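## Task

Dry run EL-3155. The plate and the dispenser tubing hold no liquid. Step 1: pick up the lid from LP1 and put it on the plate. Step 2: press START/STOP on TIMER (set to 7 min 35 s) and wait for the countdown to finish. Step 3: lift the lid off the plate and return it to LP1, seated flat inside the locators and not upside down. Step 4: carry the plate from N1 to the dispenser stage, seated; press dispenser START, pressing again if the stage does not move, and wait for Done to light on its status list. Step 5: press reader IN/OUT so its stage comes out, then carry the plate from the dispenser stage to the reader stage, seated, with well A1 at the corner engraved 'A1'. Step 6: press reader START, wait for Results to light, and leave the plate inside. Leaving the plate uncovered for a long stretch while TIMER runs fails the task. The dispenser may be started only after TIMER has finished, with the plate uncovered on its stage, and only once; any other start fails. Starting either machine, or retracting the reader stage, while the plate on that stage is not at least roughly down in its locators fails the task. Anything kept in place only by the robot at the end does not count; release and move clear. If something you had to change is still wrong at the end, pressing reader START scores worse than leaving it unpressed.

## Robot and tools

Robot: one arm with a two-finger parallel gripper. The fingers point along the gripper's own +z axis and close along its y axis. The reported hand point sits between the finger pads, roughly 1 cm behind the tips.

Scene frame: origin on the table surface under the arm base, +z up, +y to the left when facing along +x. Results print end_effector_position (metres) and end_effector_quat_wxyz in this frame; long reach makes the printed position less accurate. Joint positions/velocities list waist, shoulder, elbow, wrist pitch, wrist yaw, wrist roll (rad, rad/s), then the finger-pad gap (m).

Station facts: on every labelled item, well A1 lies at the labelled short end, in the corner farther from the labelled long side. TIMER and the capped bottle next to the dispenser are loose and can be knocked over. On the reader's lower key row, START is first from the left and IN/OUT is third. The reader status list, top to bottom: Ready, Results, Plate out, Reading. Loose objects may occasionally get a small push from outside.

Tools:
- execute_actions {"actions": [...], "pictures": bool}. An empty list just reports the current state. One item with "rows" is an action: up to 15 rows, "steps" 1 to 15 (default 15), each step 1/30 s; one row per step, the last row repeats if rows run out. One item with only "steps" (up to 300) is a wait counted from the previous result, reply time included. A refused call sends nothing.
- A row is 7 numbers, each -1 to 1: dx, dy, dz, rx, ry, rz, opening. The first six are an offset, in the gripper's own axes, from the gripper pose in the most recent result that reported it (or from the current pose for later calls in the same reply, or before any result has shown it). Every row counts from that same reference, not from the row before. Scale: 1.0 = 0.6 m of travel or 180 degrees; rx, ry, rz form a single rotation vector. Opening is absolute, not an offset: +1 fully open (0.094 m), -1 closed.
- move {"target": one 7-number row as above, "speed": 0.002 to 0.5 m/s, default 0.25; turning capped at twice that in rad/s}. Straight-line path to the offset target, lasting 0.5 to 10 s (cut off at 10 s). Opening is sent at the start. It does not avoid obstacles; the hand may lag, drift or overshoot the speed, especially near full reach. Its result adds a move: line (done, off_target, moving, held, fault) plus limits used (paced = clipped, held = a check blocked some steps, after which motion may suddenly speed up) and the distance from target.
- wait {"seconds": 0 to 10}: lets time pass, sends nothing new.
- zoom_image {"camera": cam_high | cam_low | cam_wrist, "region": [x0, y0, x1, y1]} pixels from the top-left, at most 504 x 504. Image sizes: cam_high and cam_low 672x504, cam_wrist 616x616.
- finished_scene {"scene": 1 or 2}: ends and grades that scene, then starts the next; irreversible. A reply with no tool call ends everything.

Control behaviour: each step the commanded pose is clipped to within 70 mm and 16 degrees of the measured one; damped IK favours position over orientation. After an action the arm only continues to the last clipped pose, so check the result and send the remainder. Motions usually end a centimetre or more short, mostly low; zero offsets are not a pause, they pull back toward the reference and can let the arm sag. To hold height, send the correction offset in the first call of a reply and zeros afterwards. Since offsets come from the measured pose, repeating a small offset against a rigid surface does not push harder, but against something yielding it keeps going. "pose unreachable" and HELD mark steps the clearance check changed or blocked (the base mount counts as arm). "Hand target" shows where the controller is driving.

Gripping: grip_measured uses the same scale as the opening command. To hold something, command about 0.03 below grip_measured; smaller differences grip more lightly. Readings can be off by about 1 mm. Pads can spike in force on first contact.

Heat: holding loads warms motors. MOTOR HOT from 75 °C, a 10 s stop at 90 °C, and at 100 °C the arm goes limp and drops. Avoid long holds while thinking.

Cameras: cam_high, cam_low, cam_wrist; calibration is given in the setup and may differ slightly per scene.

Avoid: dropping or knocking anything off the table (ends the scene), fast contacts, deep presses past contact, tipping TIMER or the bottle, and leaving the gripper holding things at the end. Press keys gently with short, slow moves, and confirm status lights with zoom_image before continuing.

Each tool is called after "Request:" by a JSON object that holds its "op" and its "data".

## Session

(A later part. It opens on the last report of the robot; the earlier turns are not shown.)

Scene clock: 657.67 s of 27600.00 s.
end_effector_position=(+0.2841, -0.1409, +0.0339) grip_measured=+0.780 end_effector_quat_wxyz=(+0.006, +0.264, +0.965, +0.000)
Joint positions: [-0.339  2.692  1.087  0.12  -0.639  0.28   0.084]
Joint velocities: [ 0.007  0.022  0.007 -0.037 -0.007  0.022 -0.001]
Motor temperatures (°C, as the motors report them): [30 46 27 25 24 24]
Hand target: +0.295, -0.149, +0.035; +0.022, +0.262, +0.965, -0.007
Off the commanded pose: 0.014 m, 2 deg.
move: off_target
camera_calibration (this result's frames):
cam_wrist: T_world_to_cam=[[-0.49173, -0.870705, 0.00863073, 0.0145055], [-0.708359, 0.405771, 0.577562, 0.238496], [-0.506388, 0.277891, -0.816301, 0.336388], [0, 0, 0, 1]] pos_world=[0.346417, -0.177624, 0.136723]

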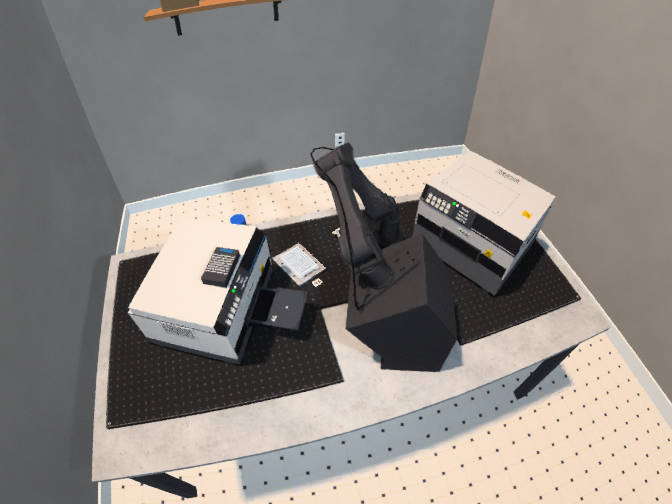

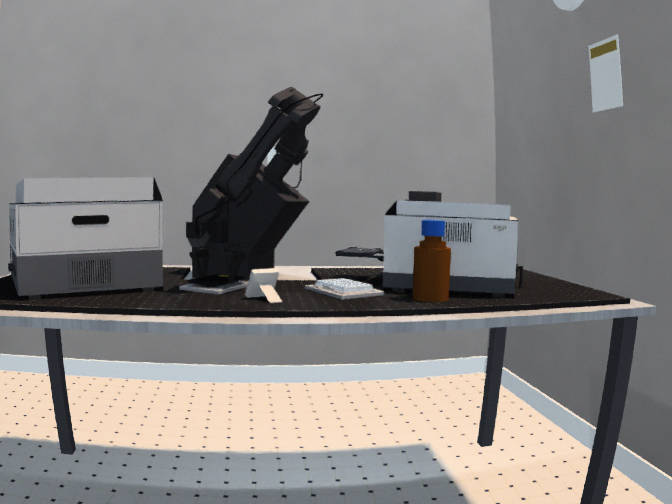

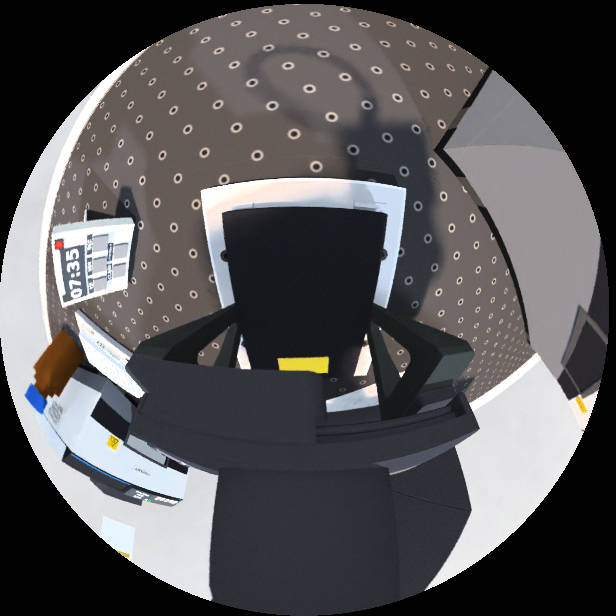

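Request:
{"op": "execute_actions", "data": {"actions": [{"rows":[[-0.018,-0.002,0.0,0.002,-0.009,-0.012,0.755],[-0.018,-0.002,0.0,0.002,-0.009,-0.012,0.755],[-0.018,-0.002,0.0,0.002,-0.009,-0.012,0.755],[-0.018,-0.002,0.004,0.002,-0.009,-0.012,0.755],[-0.018,-0.002,0.008,0.002,-0.009,-0.012,0.755]]}]}}

Request:
{"op": "zoom_image", "data": {"camera": "cam_wrist", "region": [190,150,420,330]}}

Scene clock: 661.23 s of 27600.00 s.
end_effector_position=(+0.2818, -0.1393, +0.0287) grip_measured=+0.780 end_effector_quat_wxyz=(+0.004, +0.254, +0.967, -0.001)
Joint positions: [-0.326  2.704  1.087  0.136 -0.636  0.272  0.084]
Joint velocities: [-0.007  0.002  0.002  0.007 -0.037  0.022 -0.   ]
Motor temperatures (°C, as the motors report them): [30 46 27 25 24 24]
Hand target: +0.293, -0.147, +0.030; +0.019, +0.245, +0.969, -0.007
Off the commanded pose: 0.014 m, 2 deg.
Steps of this call (steps 1 to 92: nothing new was sent; steps 93 to 107: all 15 steps of this action). Readings (end_effector_position):
93: (+0.2844, -0.1410, +0.0339)
94: (+0.2845, -0.1409, +0.0338)
96: (+0.2847, -0.1404, +0.0334)
100: (+0.2831, -0.1391, +0.0298)
107: the state above
camera_calibration (this result's frames):
cam_wrist: T_world_to_cam=[[-0.473196, -0.880876, 0.0119588, 0.00813325], [-0.713561, 0.391207, 0.581195, 0.238599], [-0.516639, 0.266486, -0.813677, 0.331751], [0, 0, 0, 1]] pos_world=[0.345499, -0.174584, 0.131168]

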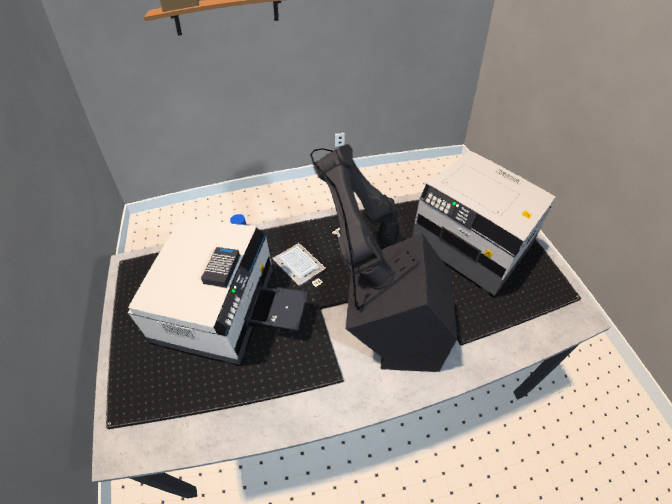

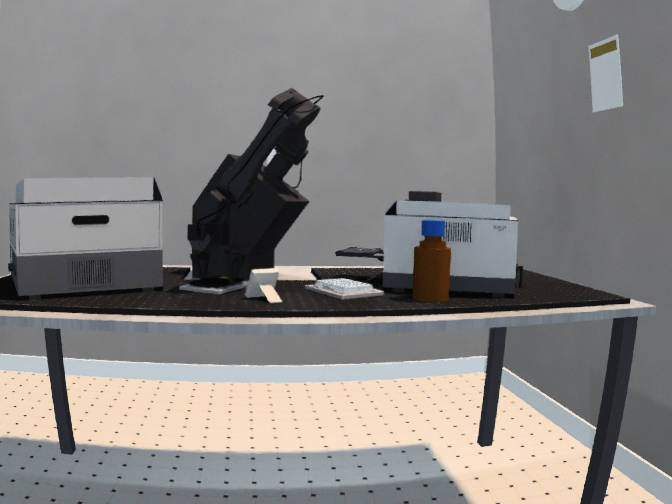

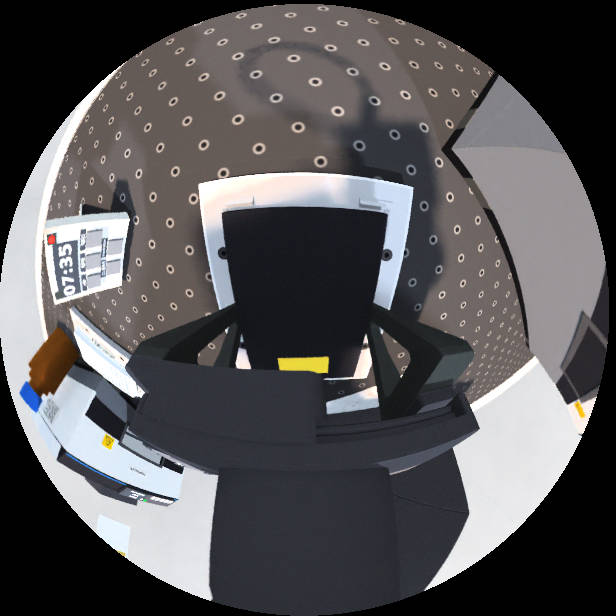

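Region (190, 150, 420, 330) of cam_wrist's 616x616 image, scaled by 2.191, with more detail than that image has; it fills the top 394 rows of this view, and the rest is white.

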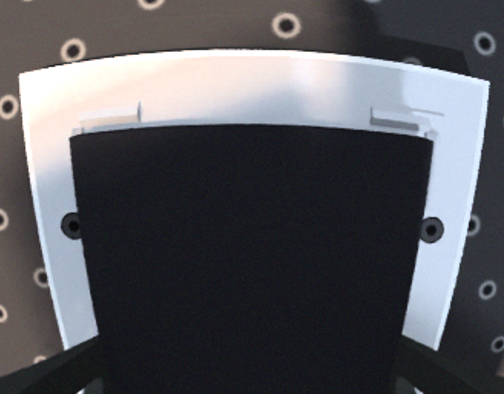

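Slightly over; tweak back, then release.

Request:
{"op": "execute_actions", "data": {"actions": [{"rows":[[-0.026,-0.003,0.0,0.002,-0.014,0.006,0.755]]}]}}

Request:
{"op": "zoom_image", "data": {"camera": "cam_wrist", "region": [190,150,420,330]}}

Scene clock: 663.70 s of 27600.00 s.
end_effector_position=(+0.2835, -0.1398, +0.0287) grip_measured=+0.780 end_effector_quat_wxyz=(+0.007, +0.263, +0.965, -0.001)
Joint positions: [-0.326  2.704  1.087  0.144 -0.636  0.296  0.084]
Joint velocities: [-0.002 -0.007 -0.012 -0.022 -0.066 -0.051  0.002]
Motor temperatures (°C, as the motors report them): [30 45 27 25 24 24]
Hand target: +0.294, -0.148, +0.029; +0.024, +0.263, +0.965, -0.009
Off the commanded pose: 0.014 m, 2 deg.
Steps of this call (steps 1 to 59: nothing new was sent; steps 60 to 74: all 15 steps of this action). Readings (end_effector_position):
60: (+0.2821, -0.1393, +0.0287)
61: (+0.2822, -0.1394, +0.0287)
63: (+0.2829, -0.1395, +0.0287)
67: (+0.2835, -0.1398, +0.0287)
74: the state above
camera_calibration (this result's frames):
cam_wrist: T_world_to_cam=[[-0.490814, -0.871197, 0.0107932, 0.0148118], [-0.709144, 0.406652, 0.575976, 0.24102], [-0.506178, 0.275043, -0.817395, 0.331089], [0, 0, 0, 1]] pos_world=[0.345778, -0.176171, 0.131649]

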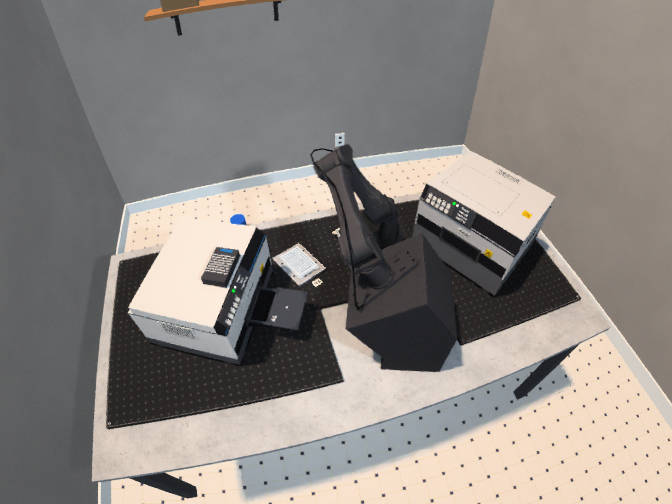

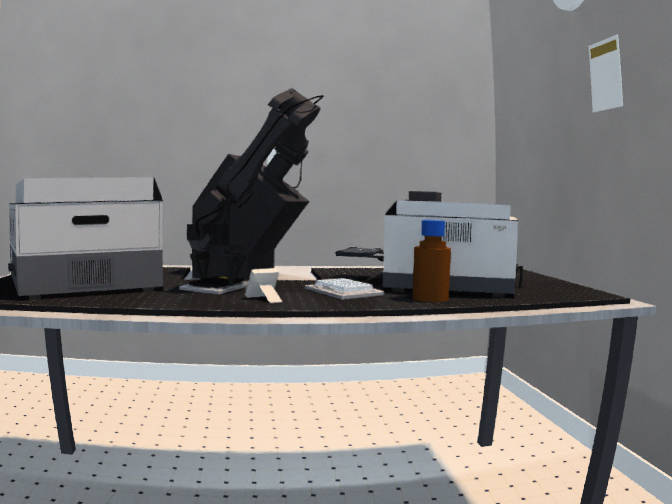

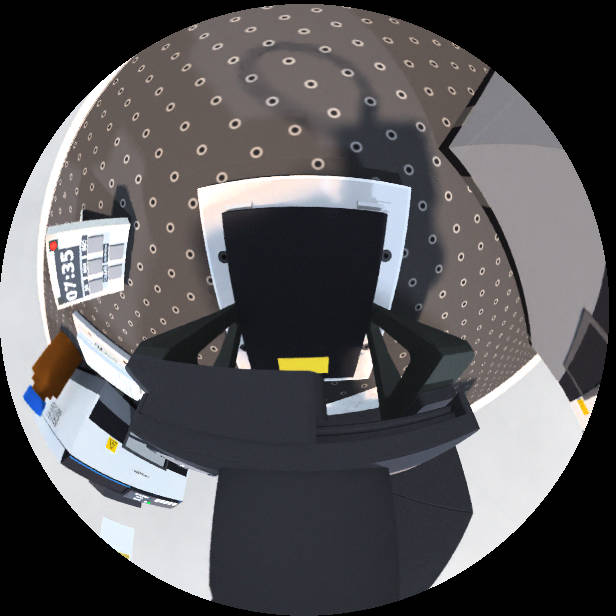

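Region (190, 150, 420, 330) of cam_wrist's 616x616 image, scaled by 2.191, with more detail than that image has; it fills the top 394 rows of this view, and the rest is white.

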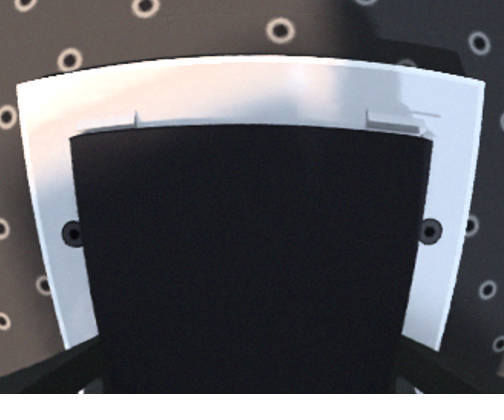

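Request:
{"op": "execute_actions", "data": {"actions": [{"rows":[[-0.021,-0.003,0.002,0.002,-0.011,-0.008,0.755],[-0.021,-0.003,0.002,0.002,-0.011,-0.008,0.755],[-0.021,-0.003,0.002,0.002,-0.011,-0.008,0.755],[-0.021,-0.003,0.002,0.002,-0.011,-0.008,0.755],[-0.021,-0.003,0.002,0.002,-0.011,-0.008,0.755],[-0.021,-0.003,0.002,0.002,-0.011,-0.008,0.755],[-0.021,-0.003,0.002,0.002,-0.011,-0.008,0.755],[-0.021,-0.003,0.002,0.002,-0.011,-0.008,0.755],[-0.021,-0.003,0.002,0.002,-0.011,-0.008,0.9]]}]}}

Request:
{"op": "zoom_image", "data": {"camera": "cam_wrist", "region": [190,150,420,380]}}

Request:
{"op": "zoom_image", "data": {"camera": "cam_low", "region": [170,250,270,305]}}

Scene clock: 668.67 s of 27600.00 s.
end_effector_position=(+0.2843, -0.1401, +0.0287) grip_measured=+0.897 end_effector_quat_wxyz=(+0.009, +0.261, +0.965, -0.001)
Joint positions: [-0.326  2.704  1.087  0.148 -0.635  0.295  0.089]
Joint velocities: [-0.007 -0.007 -0.007 -0.007 -0.037 -0.051  0.   ]
Motor temperatures (°C, as the motors report them): [30 45 27 25 24 24]
Hand target: +0.293, -0.148, +0.028; +0.023, +0.251, +0.968, -0.009
Off the commanded pose: 0.012 m, 2 deg.
Steps of this call (steps 1 to 134: nothing new was sent; steps 135 to 149: all 15 steps of this action). Readings (end_effector_position):
135: (+0.2835, -0.1398, +0.0287)
136: (+0.2835, -0.1398, +0.0287)
138: (+0.2835, -0.1398, +0.0287)
142: (+0.2835, -0.1398, +0.0287)
149: the state above
camera_calibration (this result's frames):
cam_wrist: T_world_to_cam=[[-0.487014, -0.873329, 0.0106774, 0.0135508], [-0.712695, 0.404443, 0.573142, 0.242529], [-0.50486, 0.271518, -0.819386, 0.330809], [0, 0, 0, 1]] pos_world=[0.346461, -0.176076, 0.131912]

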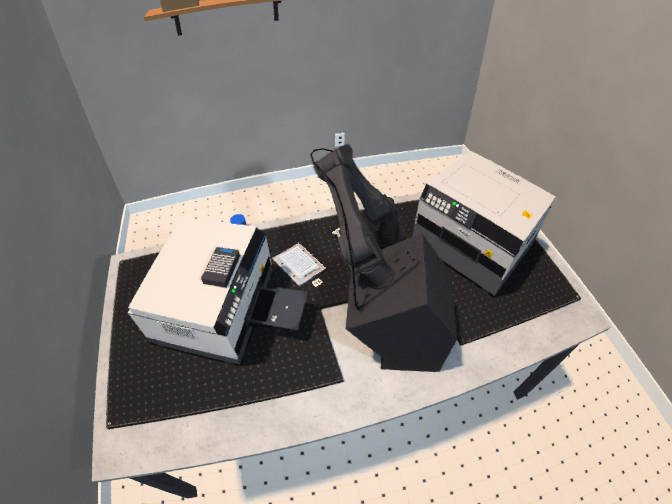

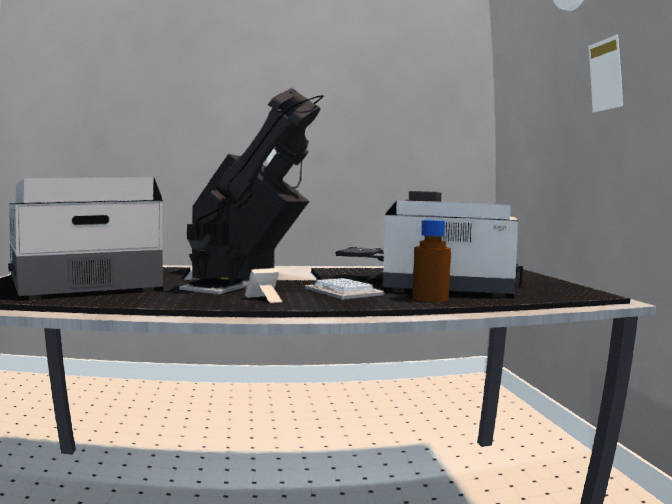

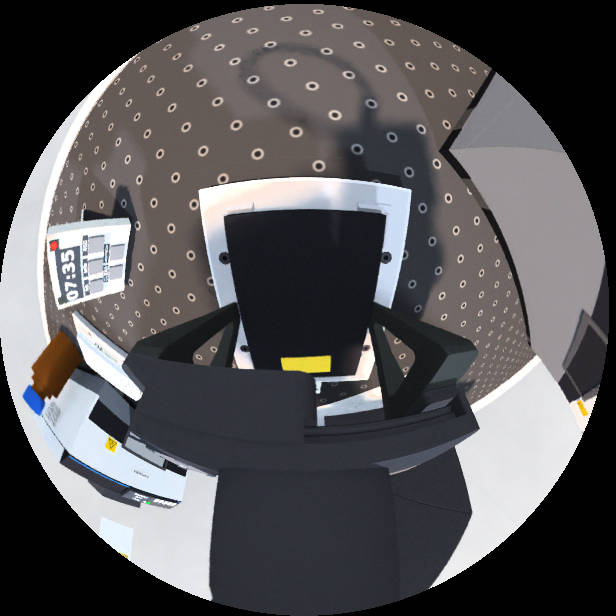

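Region (190, 150, 420, 380) of cam_wrist's 616x616 image, scaled by 2.191, with more detail than that image has.

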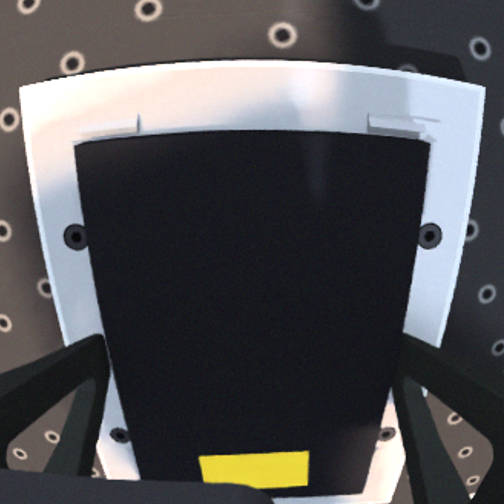

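Region (170, 250, 270, 305) of cam_low's 672x504 image, scaled by 5.040, with more detail than that image has; it fills the top 277 rows of this view, and the rest is white.

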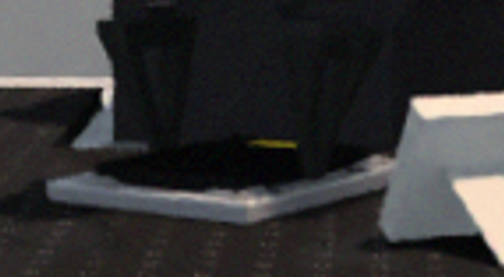

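Request:
{"op": "move", "data": {"target": [-0.01,0,-0.14,0,0,0,1], "speed": 0.12}}

Request:
{"op": "zoom_image", "data": {"camera": "cam_wrist", "region": [220,160,390,330]}}

Request:
{"op": "move", "data": {"target": [0.162,0.487,0,0,0,-0.31,1]}}

Scene clock: 674.40 s of 27600.00 s.
end_effector_position=(+0.2901, -0.1405, +0.1049) grip_measured=+1.000 end_effector_quat_wxyz=(+0.005, +0.256, +0.967, -0.003)
Joint positions: [-0.464  2.481  1.044 -0.143 -0.637  0.107  0.094]
Joint velocities: [-0.002 -0.002 -0.002  0.007  0.022  0.007  0.   ]
Motor temperatures (°C, as the motors report them): [31 45 27 25 24 24]
Hand target: +0.288, -0.141, +0.112; +0.010, +0.261, +0.965, +0.000
Off the commanded pose: 0.008 m, 1 deg.
move: done
camera_calibration (this result's frames):
cam_wrist: T_world_to_cam=[[-0.478029, -0.8782, 0.015887, 0.0114087], [-0.711947, 0.397999, 0.578557, 0.201463], [-0.514412, 0.265256, -0.815487, 0.397666], [0, 0, 0, 1]] pos_world=[0.353449, -0.175647, 0.207552]

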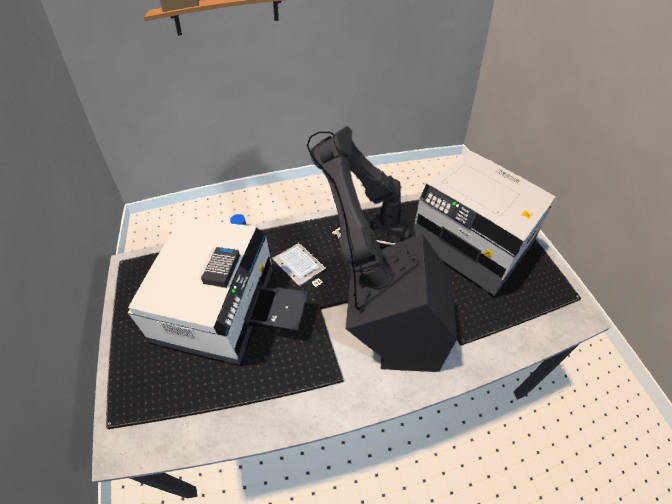

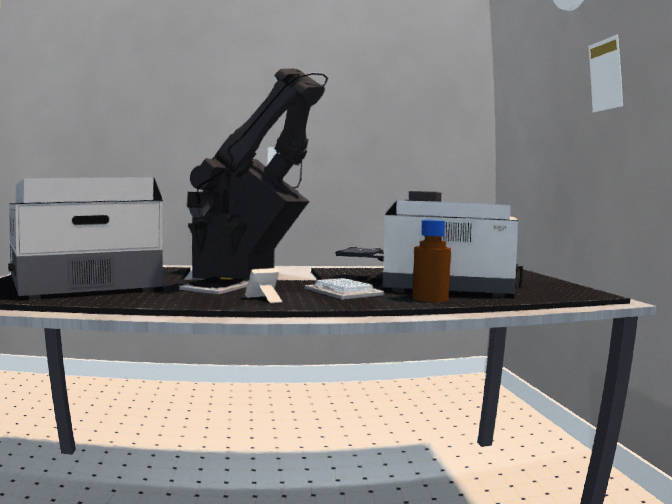

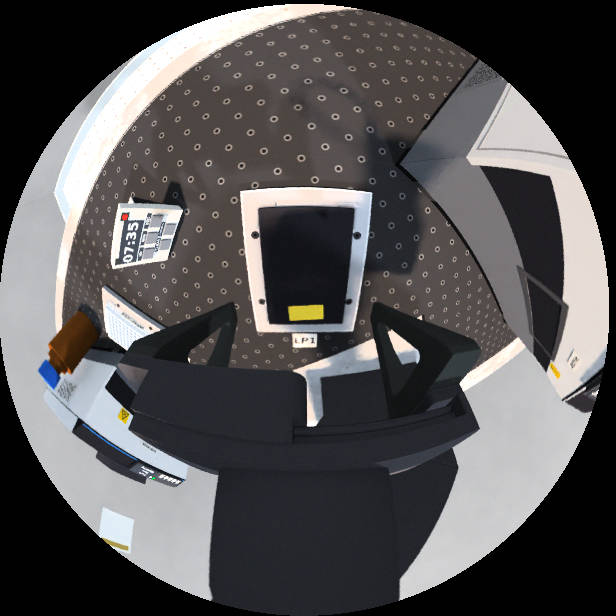

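Region (220, 160, 390, 330) of cam_wrist's 616x616 image, scaled by 2.965, with more detail than that image has.

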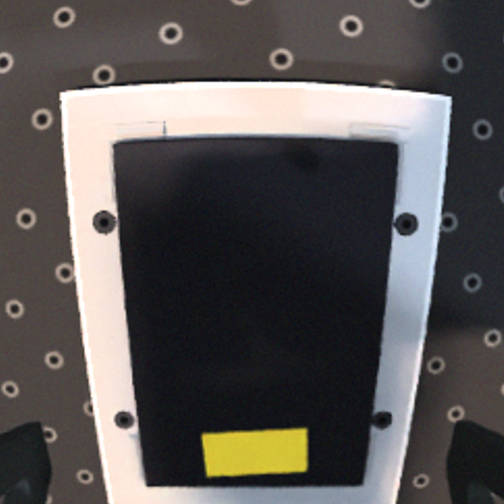

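Scene clock: 676.97 s of 27600.00 s.
end_effector_position=(+0.3336, +0.1513, +0.0897) grip_measured=+1.000 end_effector_quat_wxyz=(-0.022, -0.221, +0.975, -0.008)
Joint positions: [ 0.302  1.977  1.062 -0.242 -0.454 -0.003  0.094]
Joint velocities: [-0.002  0.017 -0.007  0.051 -0.051  0.037  0.   ]
Motor temperatures (°C, as the motors report them): [30 45 27 25 24 24]
Hand target: +0.349, +0.155, +0.099; -0.002, -0.227, +0.974, -0.012
Off the commanded pose: 0.024 m, 3 deg.
move: off_target
camera_calibration (this result's frames):
cam_wrist: T_world_to_cam=[[0.449381, -0.893169, 0.0175211, -0.0186138], [-0.702064, -0.340966, 0.625179, 0.229402], [-0.552416, -0.293244, -0.780285, 0.424368], [0, 0, 0, 1]] pos_world=[0.403847, 0.186036, 0.188037]

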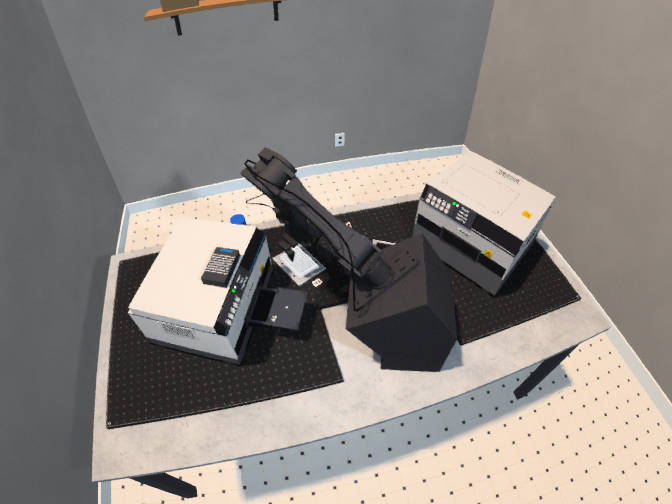

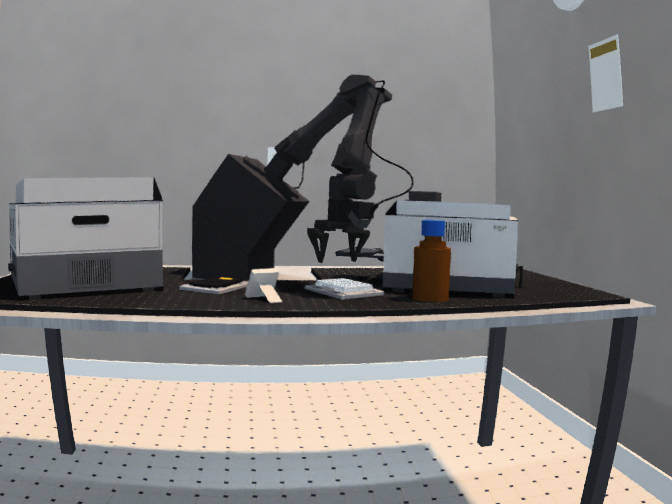

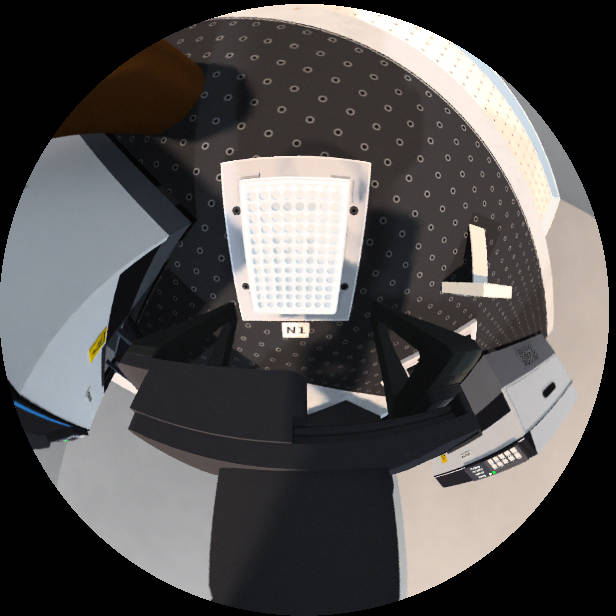

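Request:
{"op": "move", "data": {"target": [-0.036,0.007,0.07,0,-0.02,0.006,1], "speed": 0.06}}

Request:
{"op": "zoom_image", "data": {"camera": "cam_high", "region": [205,240,335,345]}}

Scene clock: 680.57 s of 27600.00 s.
end_effector_position=(+0.3345, +0.1588, +0.0460) grip_measured=+1.000 end_effector_quat_wxyz=(-0.011, -0.211, +0.977, -0.001)
Joint positions: [ 0.367  2.108  1.09  -0.085 -0.435  0.094  0.094]
Joint velocities: [-0.012 -0.007 -0.027 -0.007 -0.007  0.11   0.   ]
Motor temperatures (°C, as the motors report them): [30 46 27 25 24 24]
Hand target: +0.350, +0.163, +0.048; +0.008, -0.212, +0.977, -0.002
Off the commanded pose: 0.016 m, 2 deg.
move: off_target
camera_calibration (this result's frames):
cam_wrist: T_world_to_cam=[[0.430306, -0.90264, 0.00880371, -0.00318925], [-0.720622, -0.337628, 0.605567, 0.266514], [-0.543637, -0.266923, -0.795745, 0.386498], [0, 0, 0, 1]] pos_world=[0.403543, 0.190269, 0.14619]

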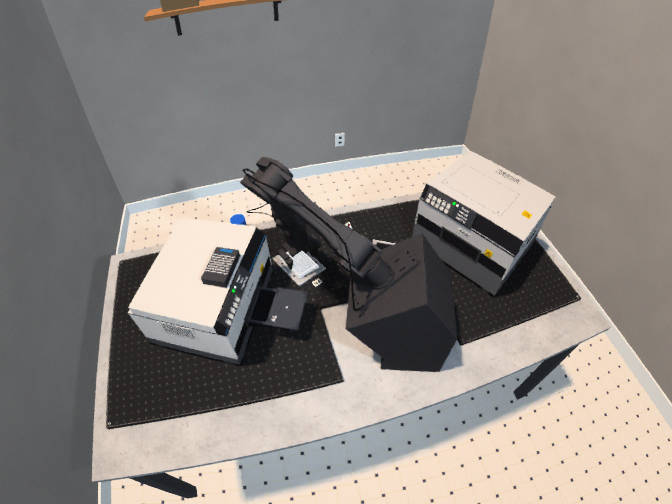

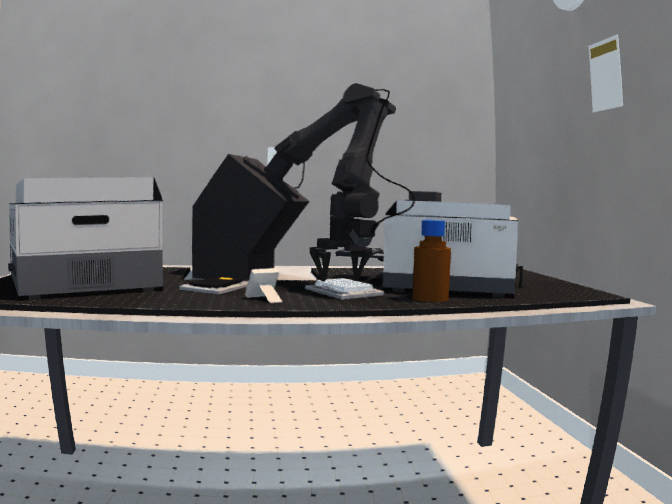

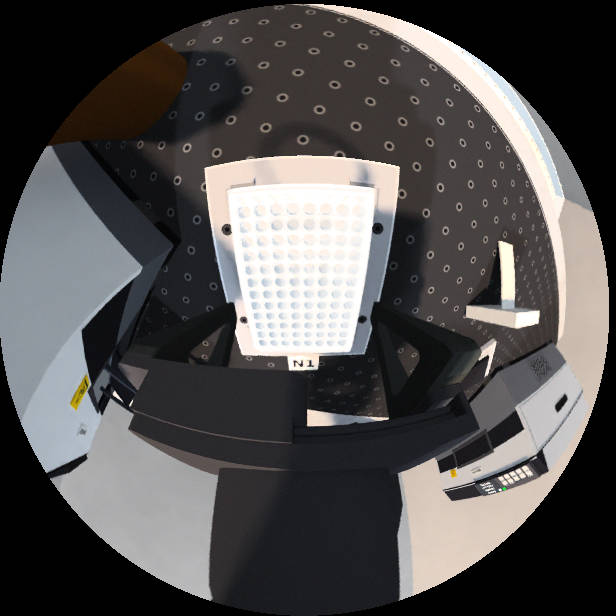

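Region (205, 240, 335, 345) of cam_high's 672x504 image, scaled by 3.877, with more detail than that image has; it fills the top 407 rows of this view, and the rest is white.

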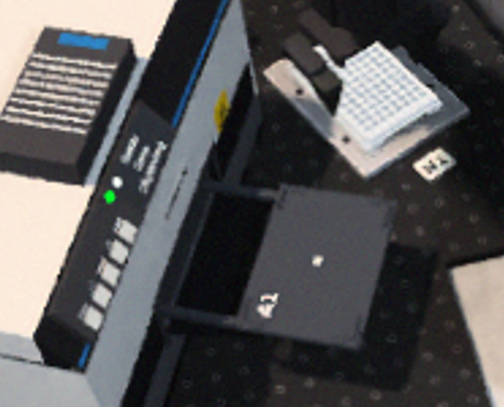

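Request:
{"op": "move", "data": {"target": [-0.036,0.0,0.026,0,-0.02,0,1], "speed": 0.04}}

Scene clock: 683.10 s of 27600.00 s.
end_effector_position=(+0.3400, +0.1635, +0.0295) grip_measured=+1.000 end_effector_quat_wxyz=(+0.002, -0.209, +0.978, +0.007)
Joint positions: [ 0.385  2.162  1.112 -0.012 -0.433  0.128  0.094]
Joint velocities: [-0.022 -0.002 -0.007  0.081 -0.007 -0.007  0.   ]
Motor temperatures (°C, as the motors report them): [30 46 27 25 24 24]
Hand target: +0.354, +0.167, +0.031; +0.019, -0.211, +0.977, +0.005
Off the commanded pose: 0.014 m, 2 deg.
move: off_target
camera_calibration (this result's frames):
cam_wrist: T_world_to_cam=[[0.427675, -0.903933, 0.000072899, 0.000211577], [-0.734761, -0.347588, 0.582502, 0.289129], [-0.526518, -0.249175, -0.812829, 0.369433], [0, 0, 0, 1]] pos_world=[0.406863, 0.192743, 0.131867]

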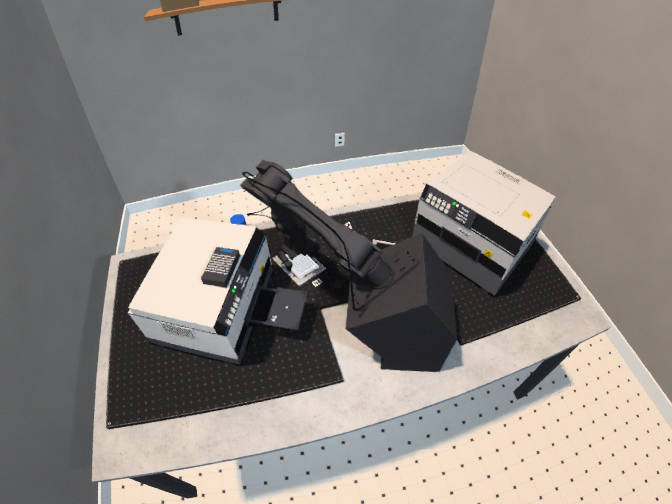

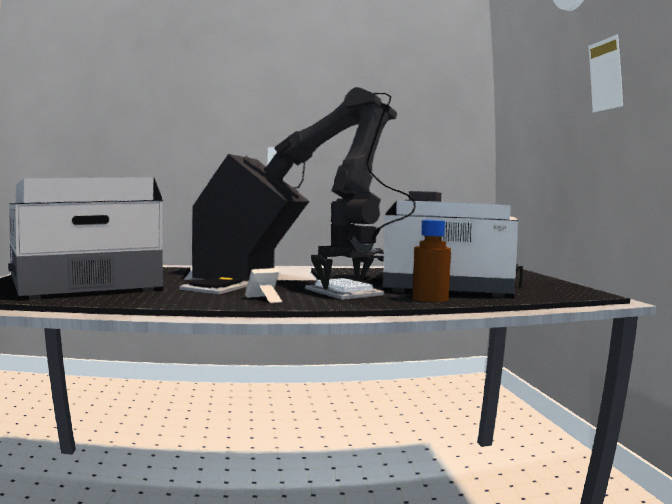

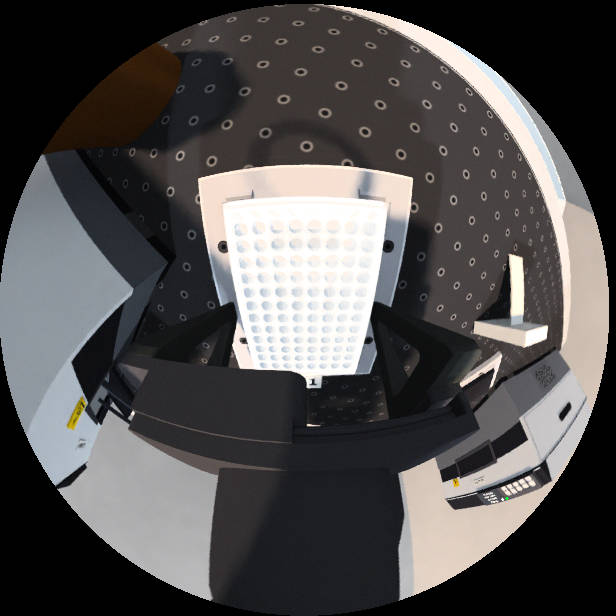

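Request:
{"op": "execute_actions", "data": {"actions": [{"rows":[[-0.02,-0.004,-0.002,0,-0.01,0,0.69]]}], "pictures": false}}

Request:
{"op": "move", "data": {"target": [0,-0.01,-0.25,0,0,0,0.69], "speed": 0.12}}

Request:
{"op": "move", "data": {"target": [0.275,0.237,-0.01,0,0,0.267,0.69], "speed": 0.15}}

Scene clock: 689.00 s of 27600.00 s.
end_effector_position=(+0.3407, +0.1627, +0.0294) grip_measured=+0.748 end_effector_quat_wxyz=(+0.003, -0.209, +0.978, +0.004)
Joint positions: [ 0.385  2.163  1.112 -0.01  -0.427  0.129  0.082]
Joint velocities: [-0.007 -0.007 -0.022 -0.007  0.022 -0.022 -0.001]
Motor temperatures (°C, as the motors report them): [30 46 27 25 24 24]
Hand target: +0.352, +0.166, +0.031; +0.017, -0.209, +0.978, +0.010
Off the commanded pose: 0.012 m, 2 deg.
Steps of this call (steps 1 to 162: nothing new was sent; steps 163 to 177: all 15 steps of this action). Readings (end_effector_position):
163: (+0.3401, +0.1635, +0.0294)
164: (+0.3407, +0.1626, +0.0295)
166: (+0.3406, +0.1627, +0.0294)
170: (+0.3407, +0.1627, +0.0294)
177: the state above

Scene clock: 691.07 s of 27600.00 s.
end_effector_position=(+0.3364, +0.1561, +0.1696) grip_measured=+0.748 end_effector_quat_wxyz=(-0.007, -0.207, +0.978, +0.003)
Joint positions: [ 0.192  1.738  1.04  -0.475 -0.515 -0.073  0.082]
Joint velocities: [-0.007 -0.002 -0.002  0.007 -0.081 -0.051  0.   ]
Motor temperatures (°C, as the motors report them): [30 47 27 25 24 24]
Hand target: +0.341, +0.157, +0.178; +0.004, -0.208, +0.978, +0.006
Off the commanded pose: 0.012 m, 1 deg.
move: off_target
camera_calibration (this result's frames):
cam_wrist: T_world_to_cam=[[0.424153, -0.905584, 0.00338536, -0.00406878], [-0.726817, -0.338188, 0.597801, 0.195595], [-0.540214, -0.256019, -0.801637, 0.483308], [0, 0, 0, 1]] pos_world=[0.404977, 0.1862, 0.270525]

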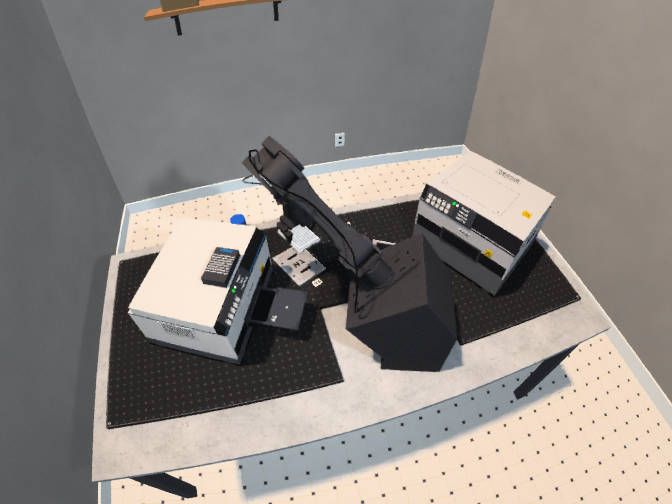

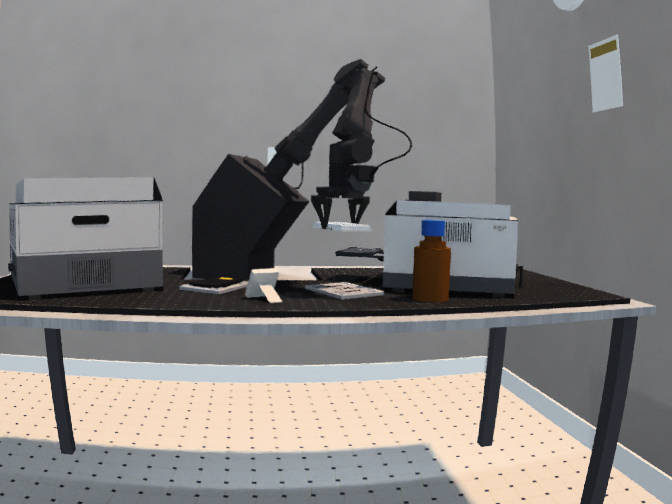

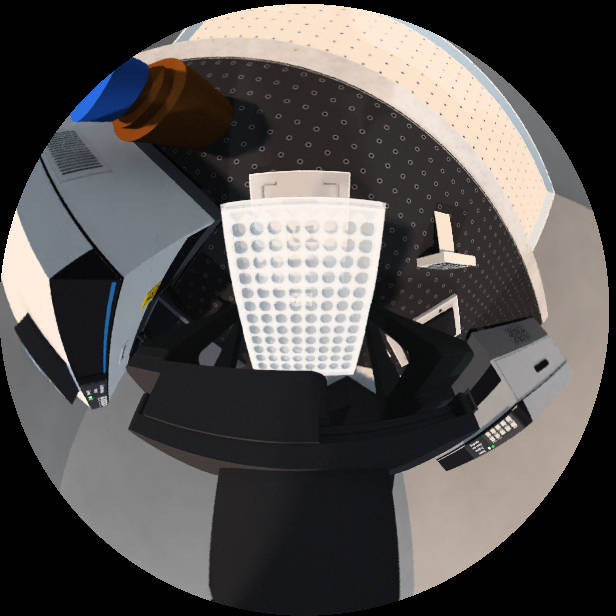

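Scene clock: 694.47 s of 27600.00 s.
end_effector_position=(+0.1278, +0.2183, +0.1746) grip_measured=+0.748 end_effector_quat_wxyz=(-0.016, +0.204, +0.979, -0.009)
Joint positions: [ 0.888  1.122  0.466 -0.316 -0.171  1.394  0.082]
Joint velocities: [ 0.012  0.002  0.017 -0.007 -0.022  0.081  0.001]
Motor temperatures (°C, as the motors report them): [29 46 27 25 24 24]
Hand target: +0.129, +0.216, +0.176; -0.005, +0.205, +0.979, -0.007
Off the commanded pose: 0.004 m, 1 deg.
move: done
camera_calibration (this result's frames):
cam_wrist: T_world_to_cam=[[-0.379378, -0.924571, 0.0352192, 0.241975], [-0.724967, 0.320695, 0.609572, -0.0840953], [-0.574887, 0.205726, -0.791948, 0.29247], [0, 0, 0, 1]] pos_world=[0.198971, 0.190523, 0.274361]

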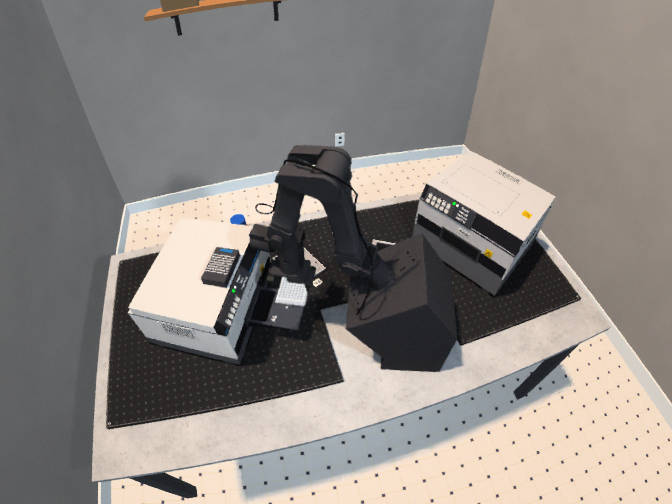

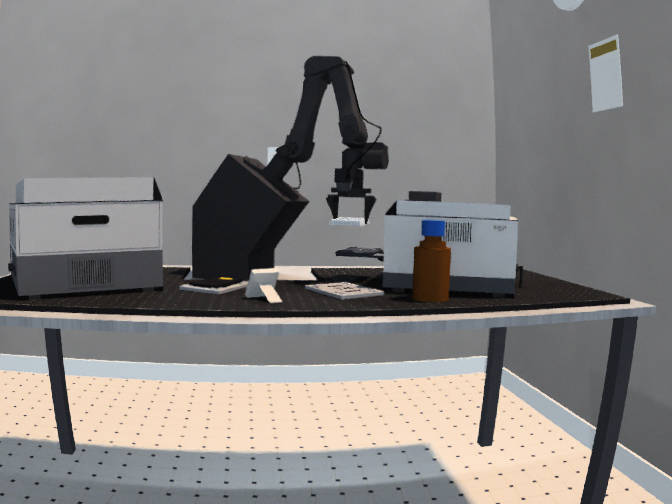

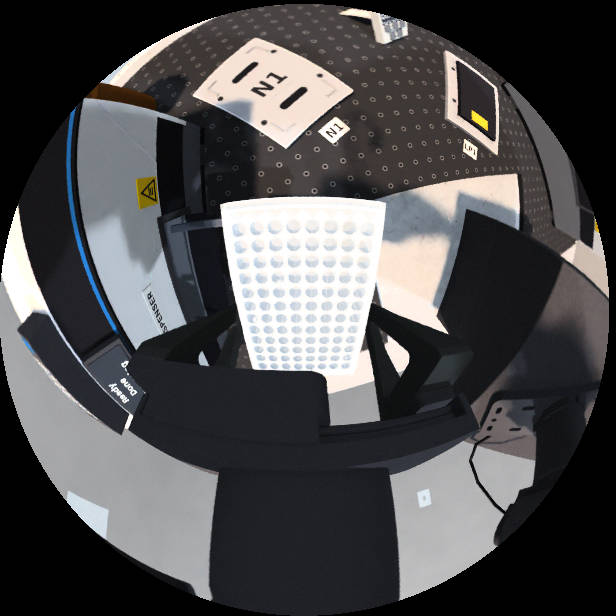

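Request:
{"op": "move", "data": {"target": [0.045,0.035,0.06,-0.01,-0.012,0,0.69], "speed": 0.06}}

Request:
{"op": "zoom_image", "data": {"camera": "cam_wrist", "region": [170,150,430,350]}}

Scene clock: 697.87 s of 27600.00 s.
end_effector_position=(+0.1064, +0.2416, +0.1396) grip_measured=+0.748 end_effector_quat_wxyz=(-0.003, +0.201, +0.980, -0.003)
Joint positions: [ 1.084  1.301  0.466 -0.1   -0.036  1.551  0.082]
Joint velocities: [ 0.002 -0.007  0.022  0.037  0.007 -0.037 -0.001]
Motor temperatures (°C, as the motors report them): [29 45 27 25 24 24]
Hand target: +0.111, +0.247, +0.139; +0.007, +0.202, +0.979, +0.002
Off the commanded pose: 0.007 m, 1 deg.
move: done
camera_calibration (this result's frames):
cam_wrist: T_world_to_cam=[[-0.375214, -0.926756, 0.0183658, 0.259095], [-0.743335, 0.312672, 0.591345, -0.0793211], [-0.553776, 0.208229, -0.806209, 0.246852], [0, 0, 0, 1]] pos_world=[0.174955, 0.213518, 0.241162]

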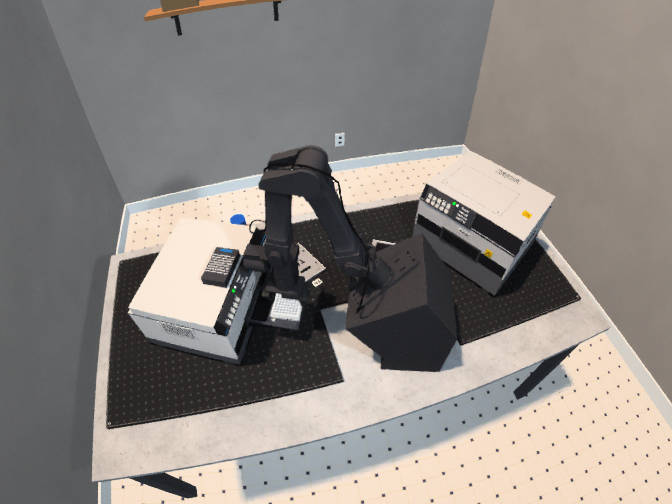

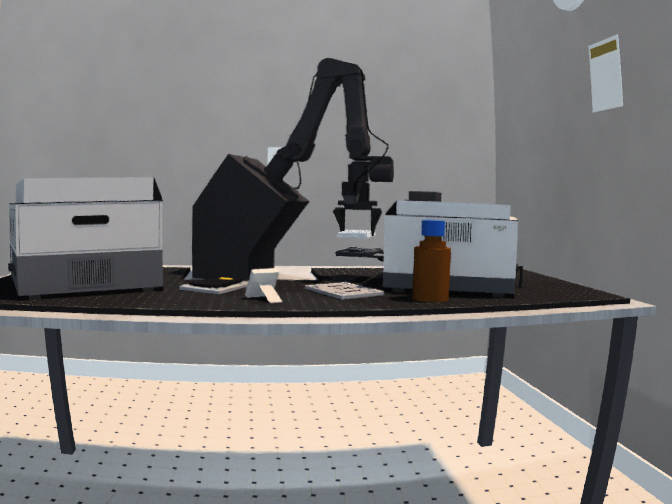

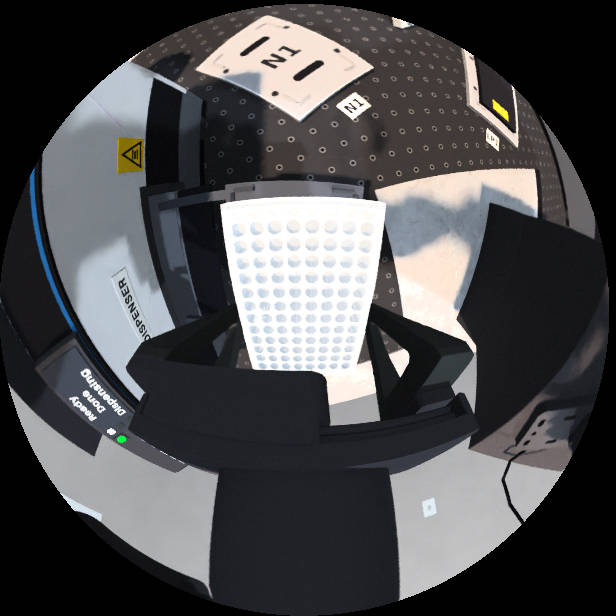

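Region (170, 150, 430, 350) of cam_wrist's 616x616 image, scaled by 1.938, with more detail than that image has; it fills the top 388 rows of this view, and the rest is white.

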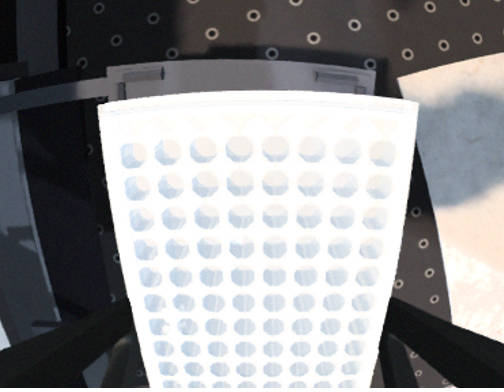

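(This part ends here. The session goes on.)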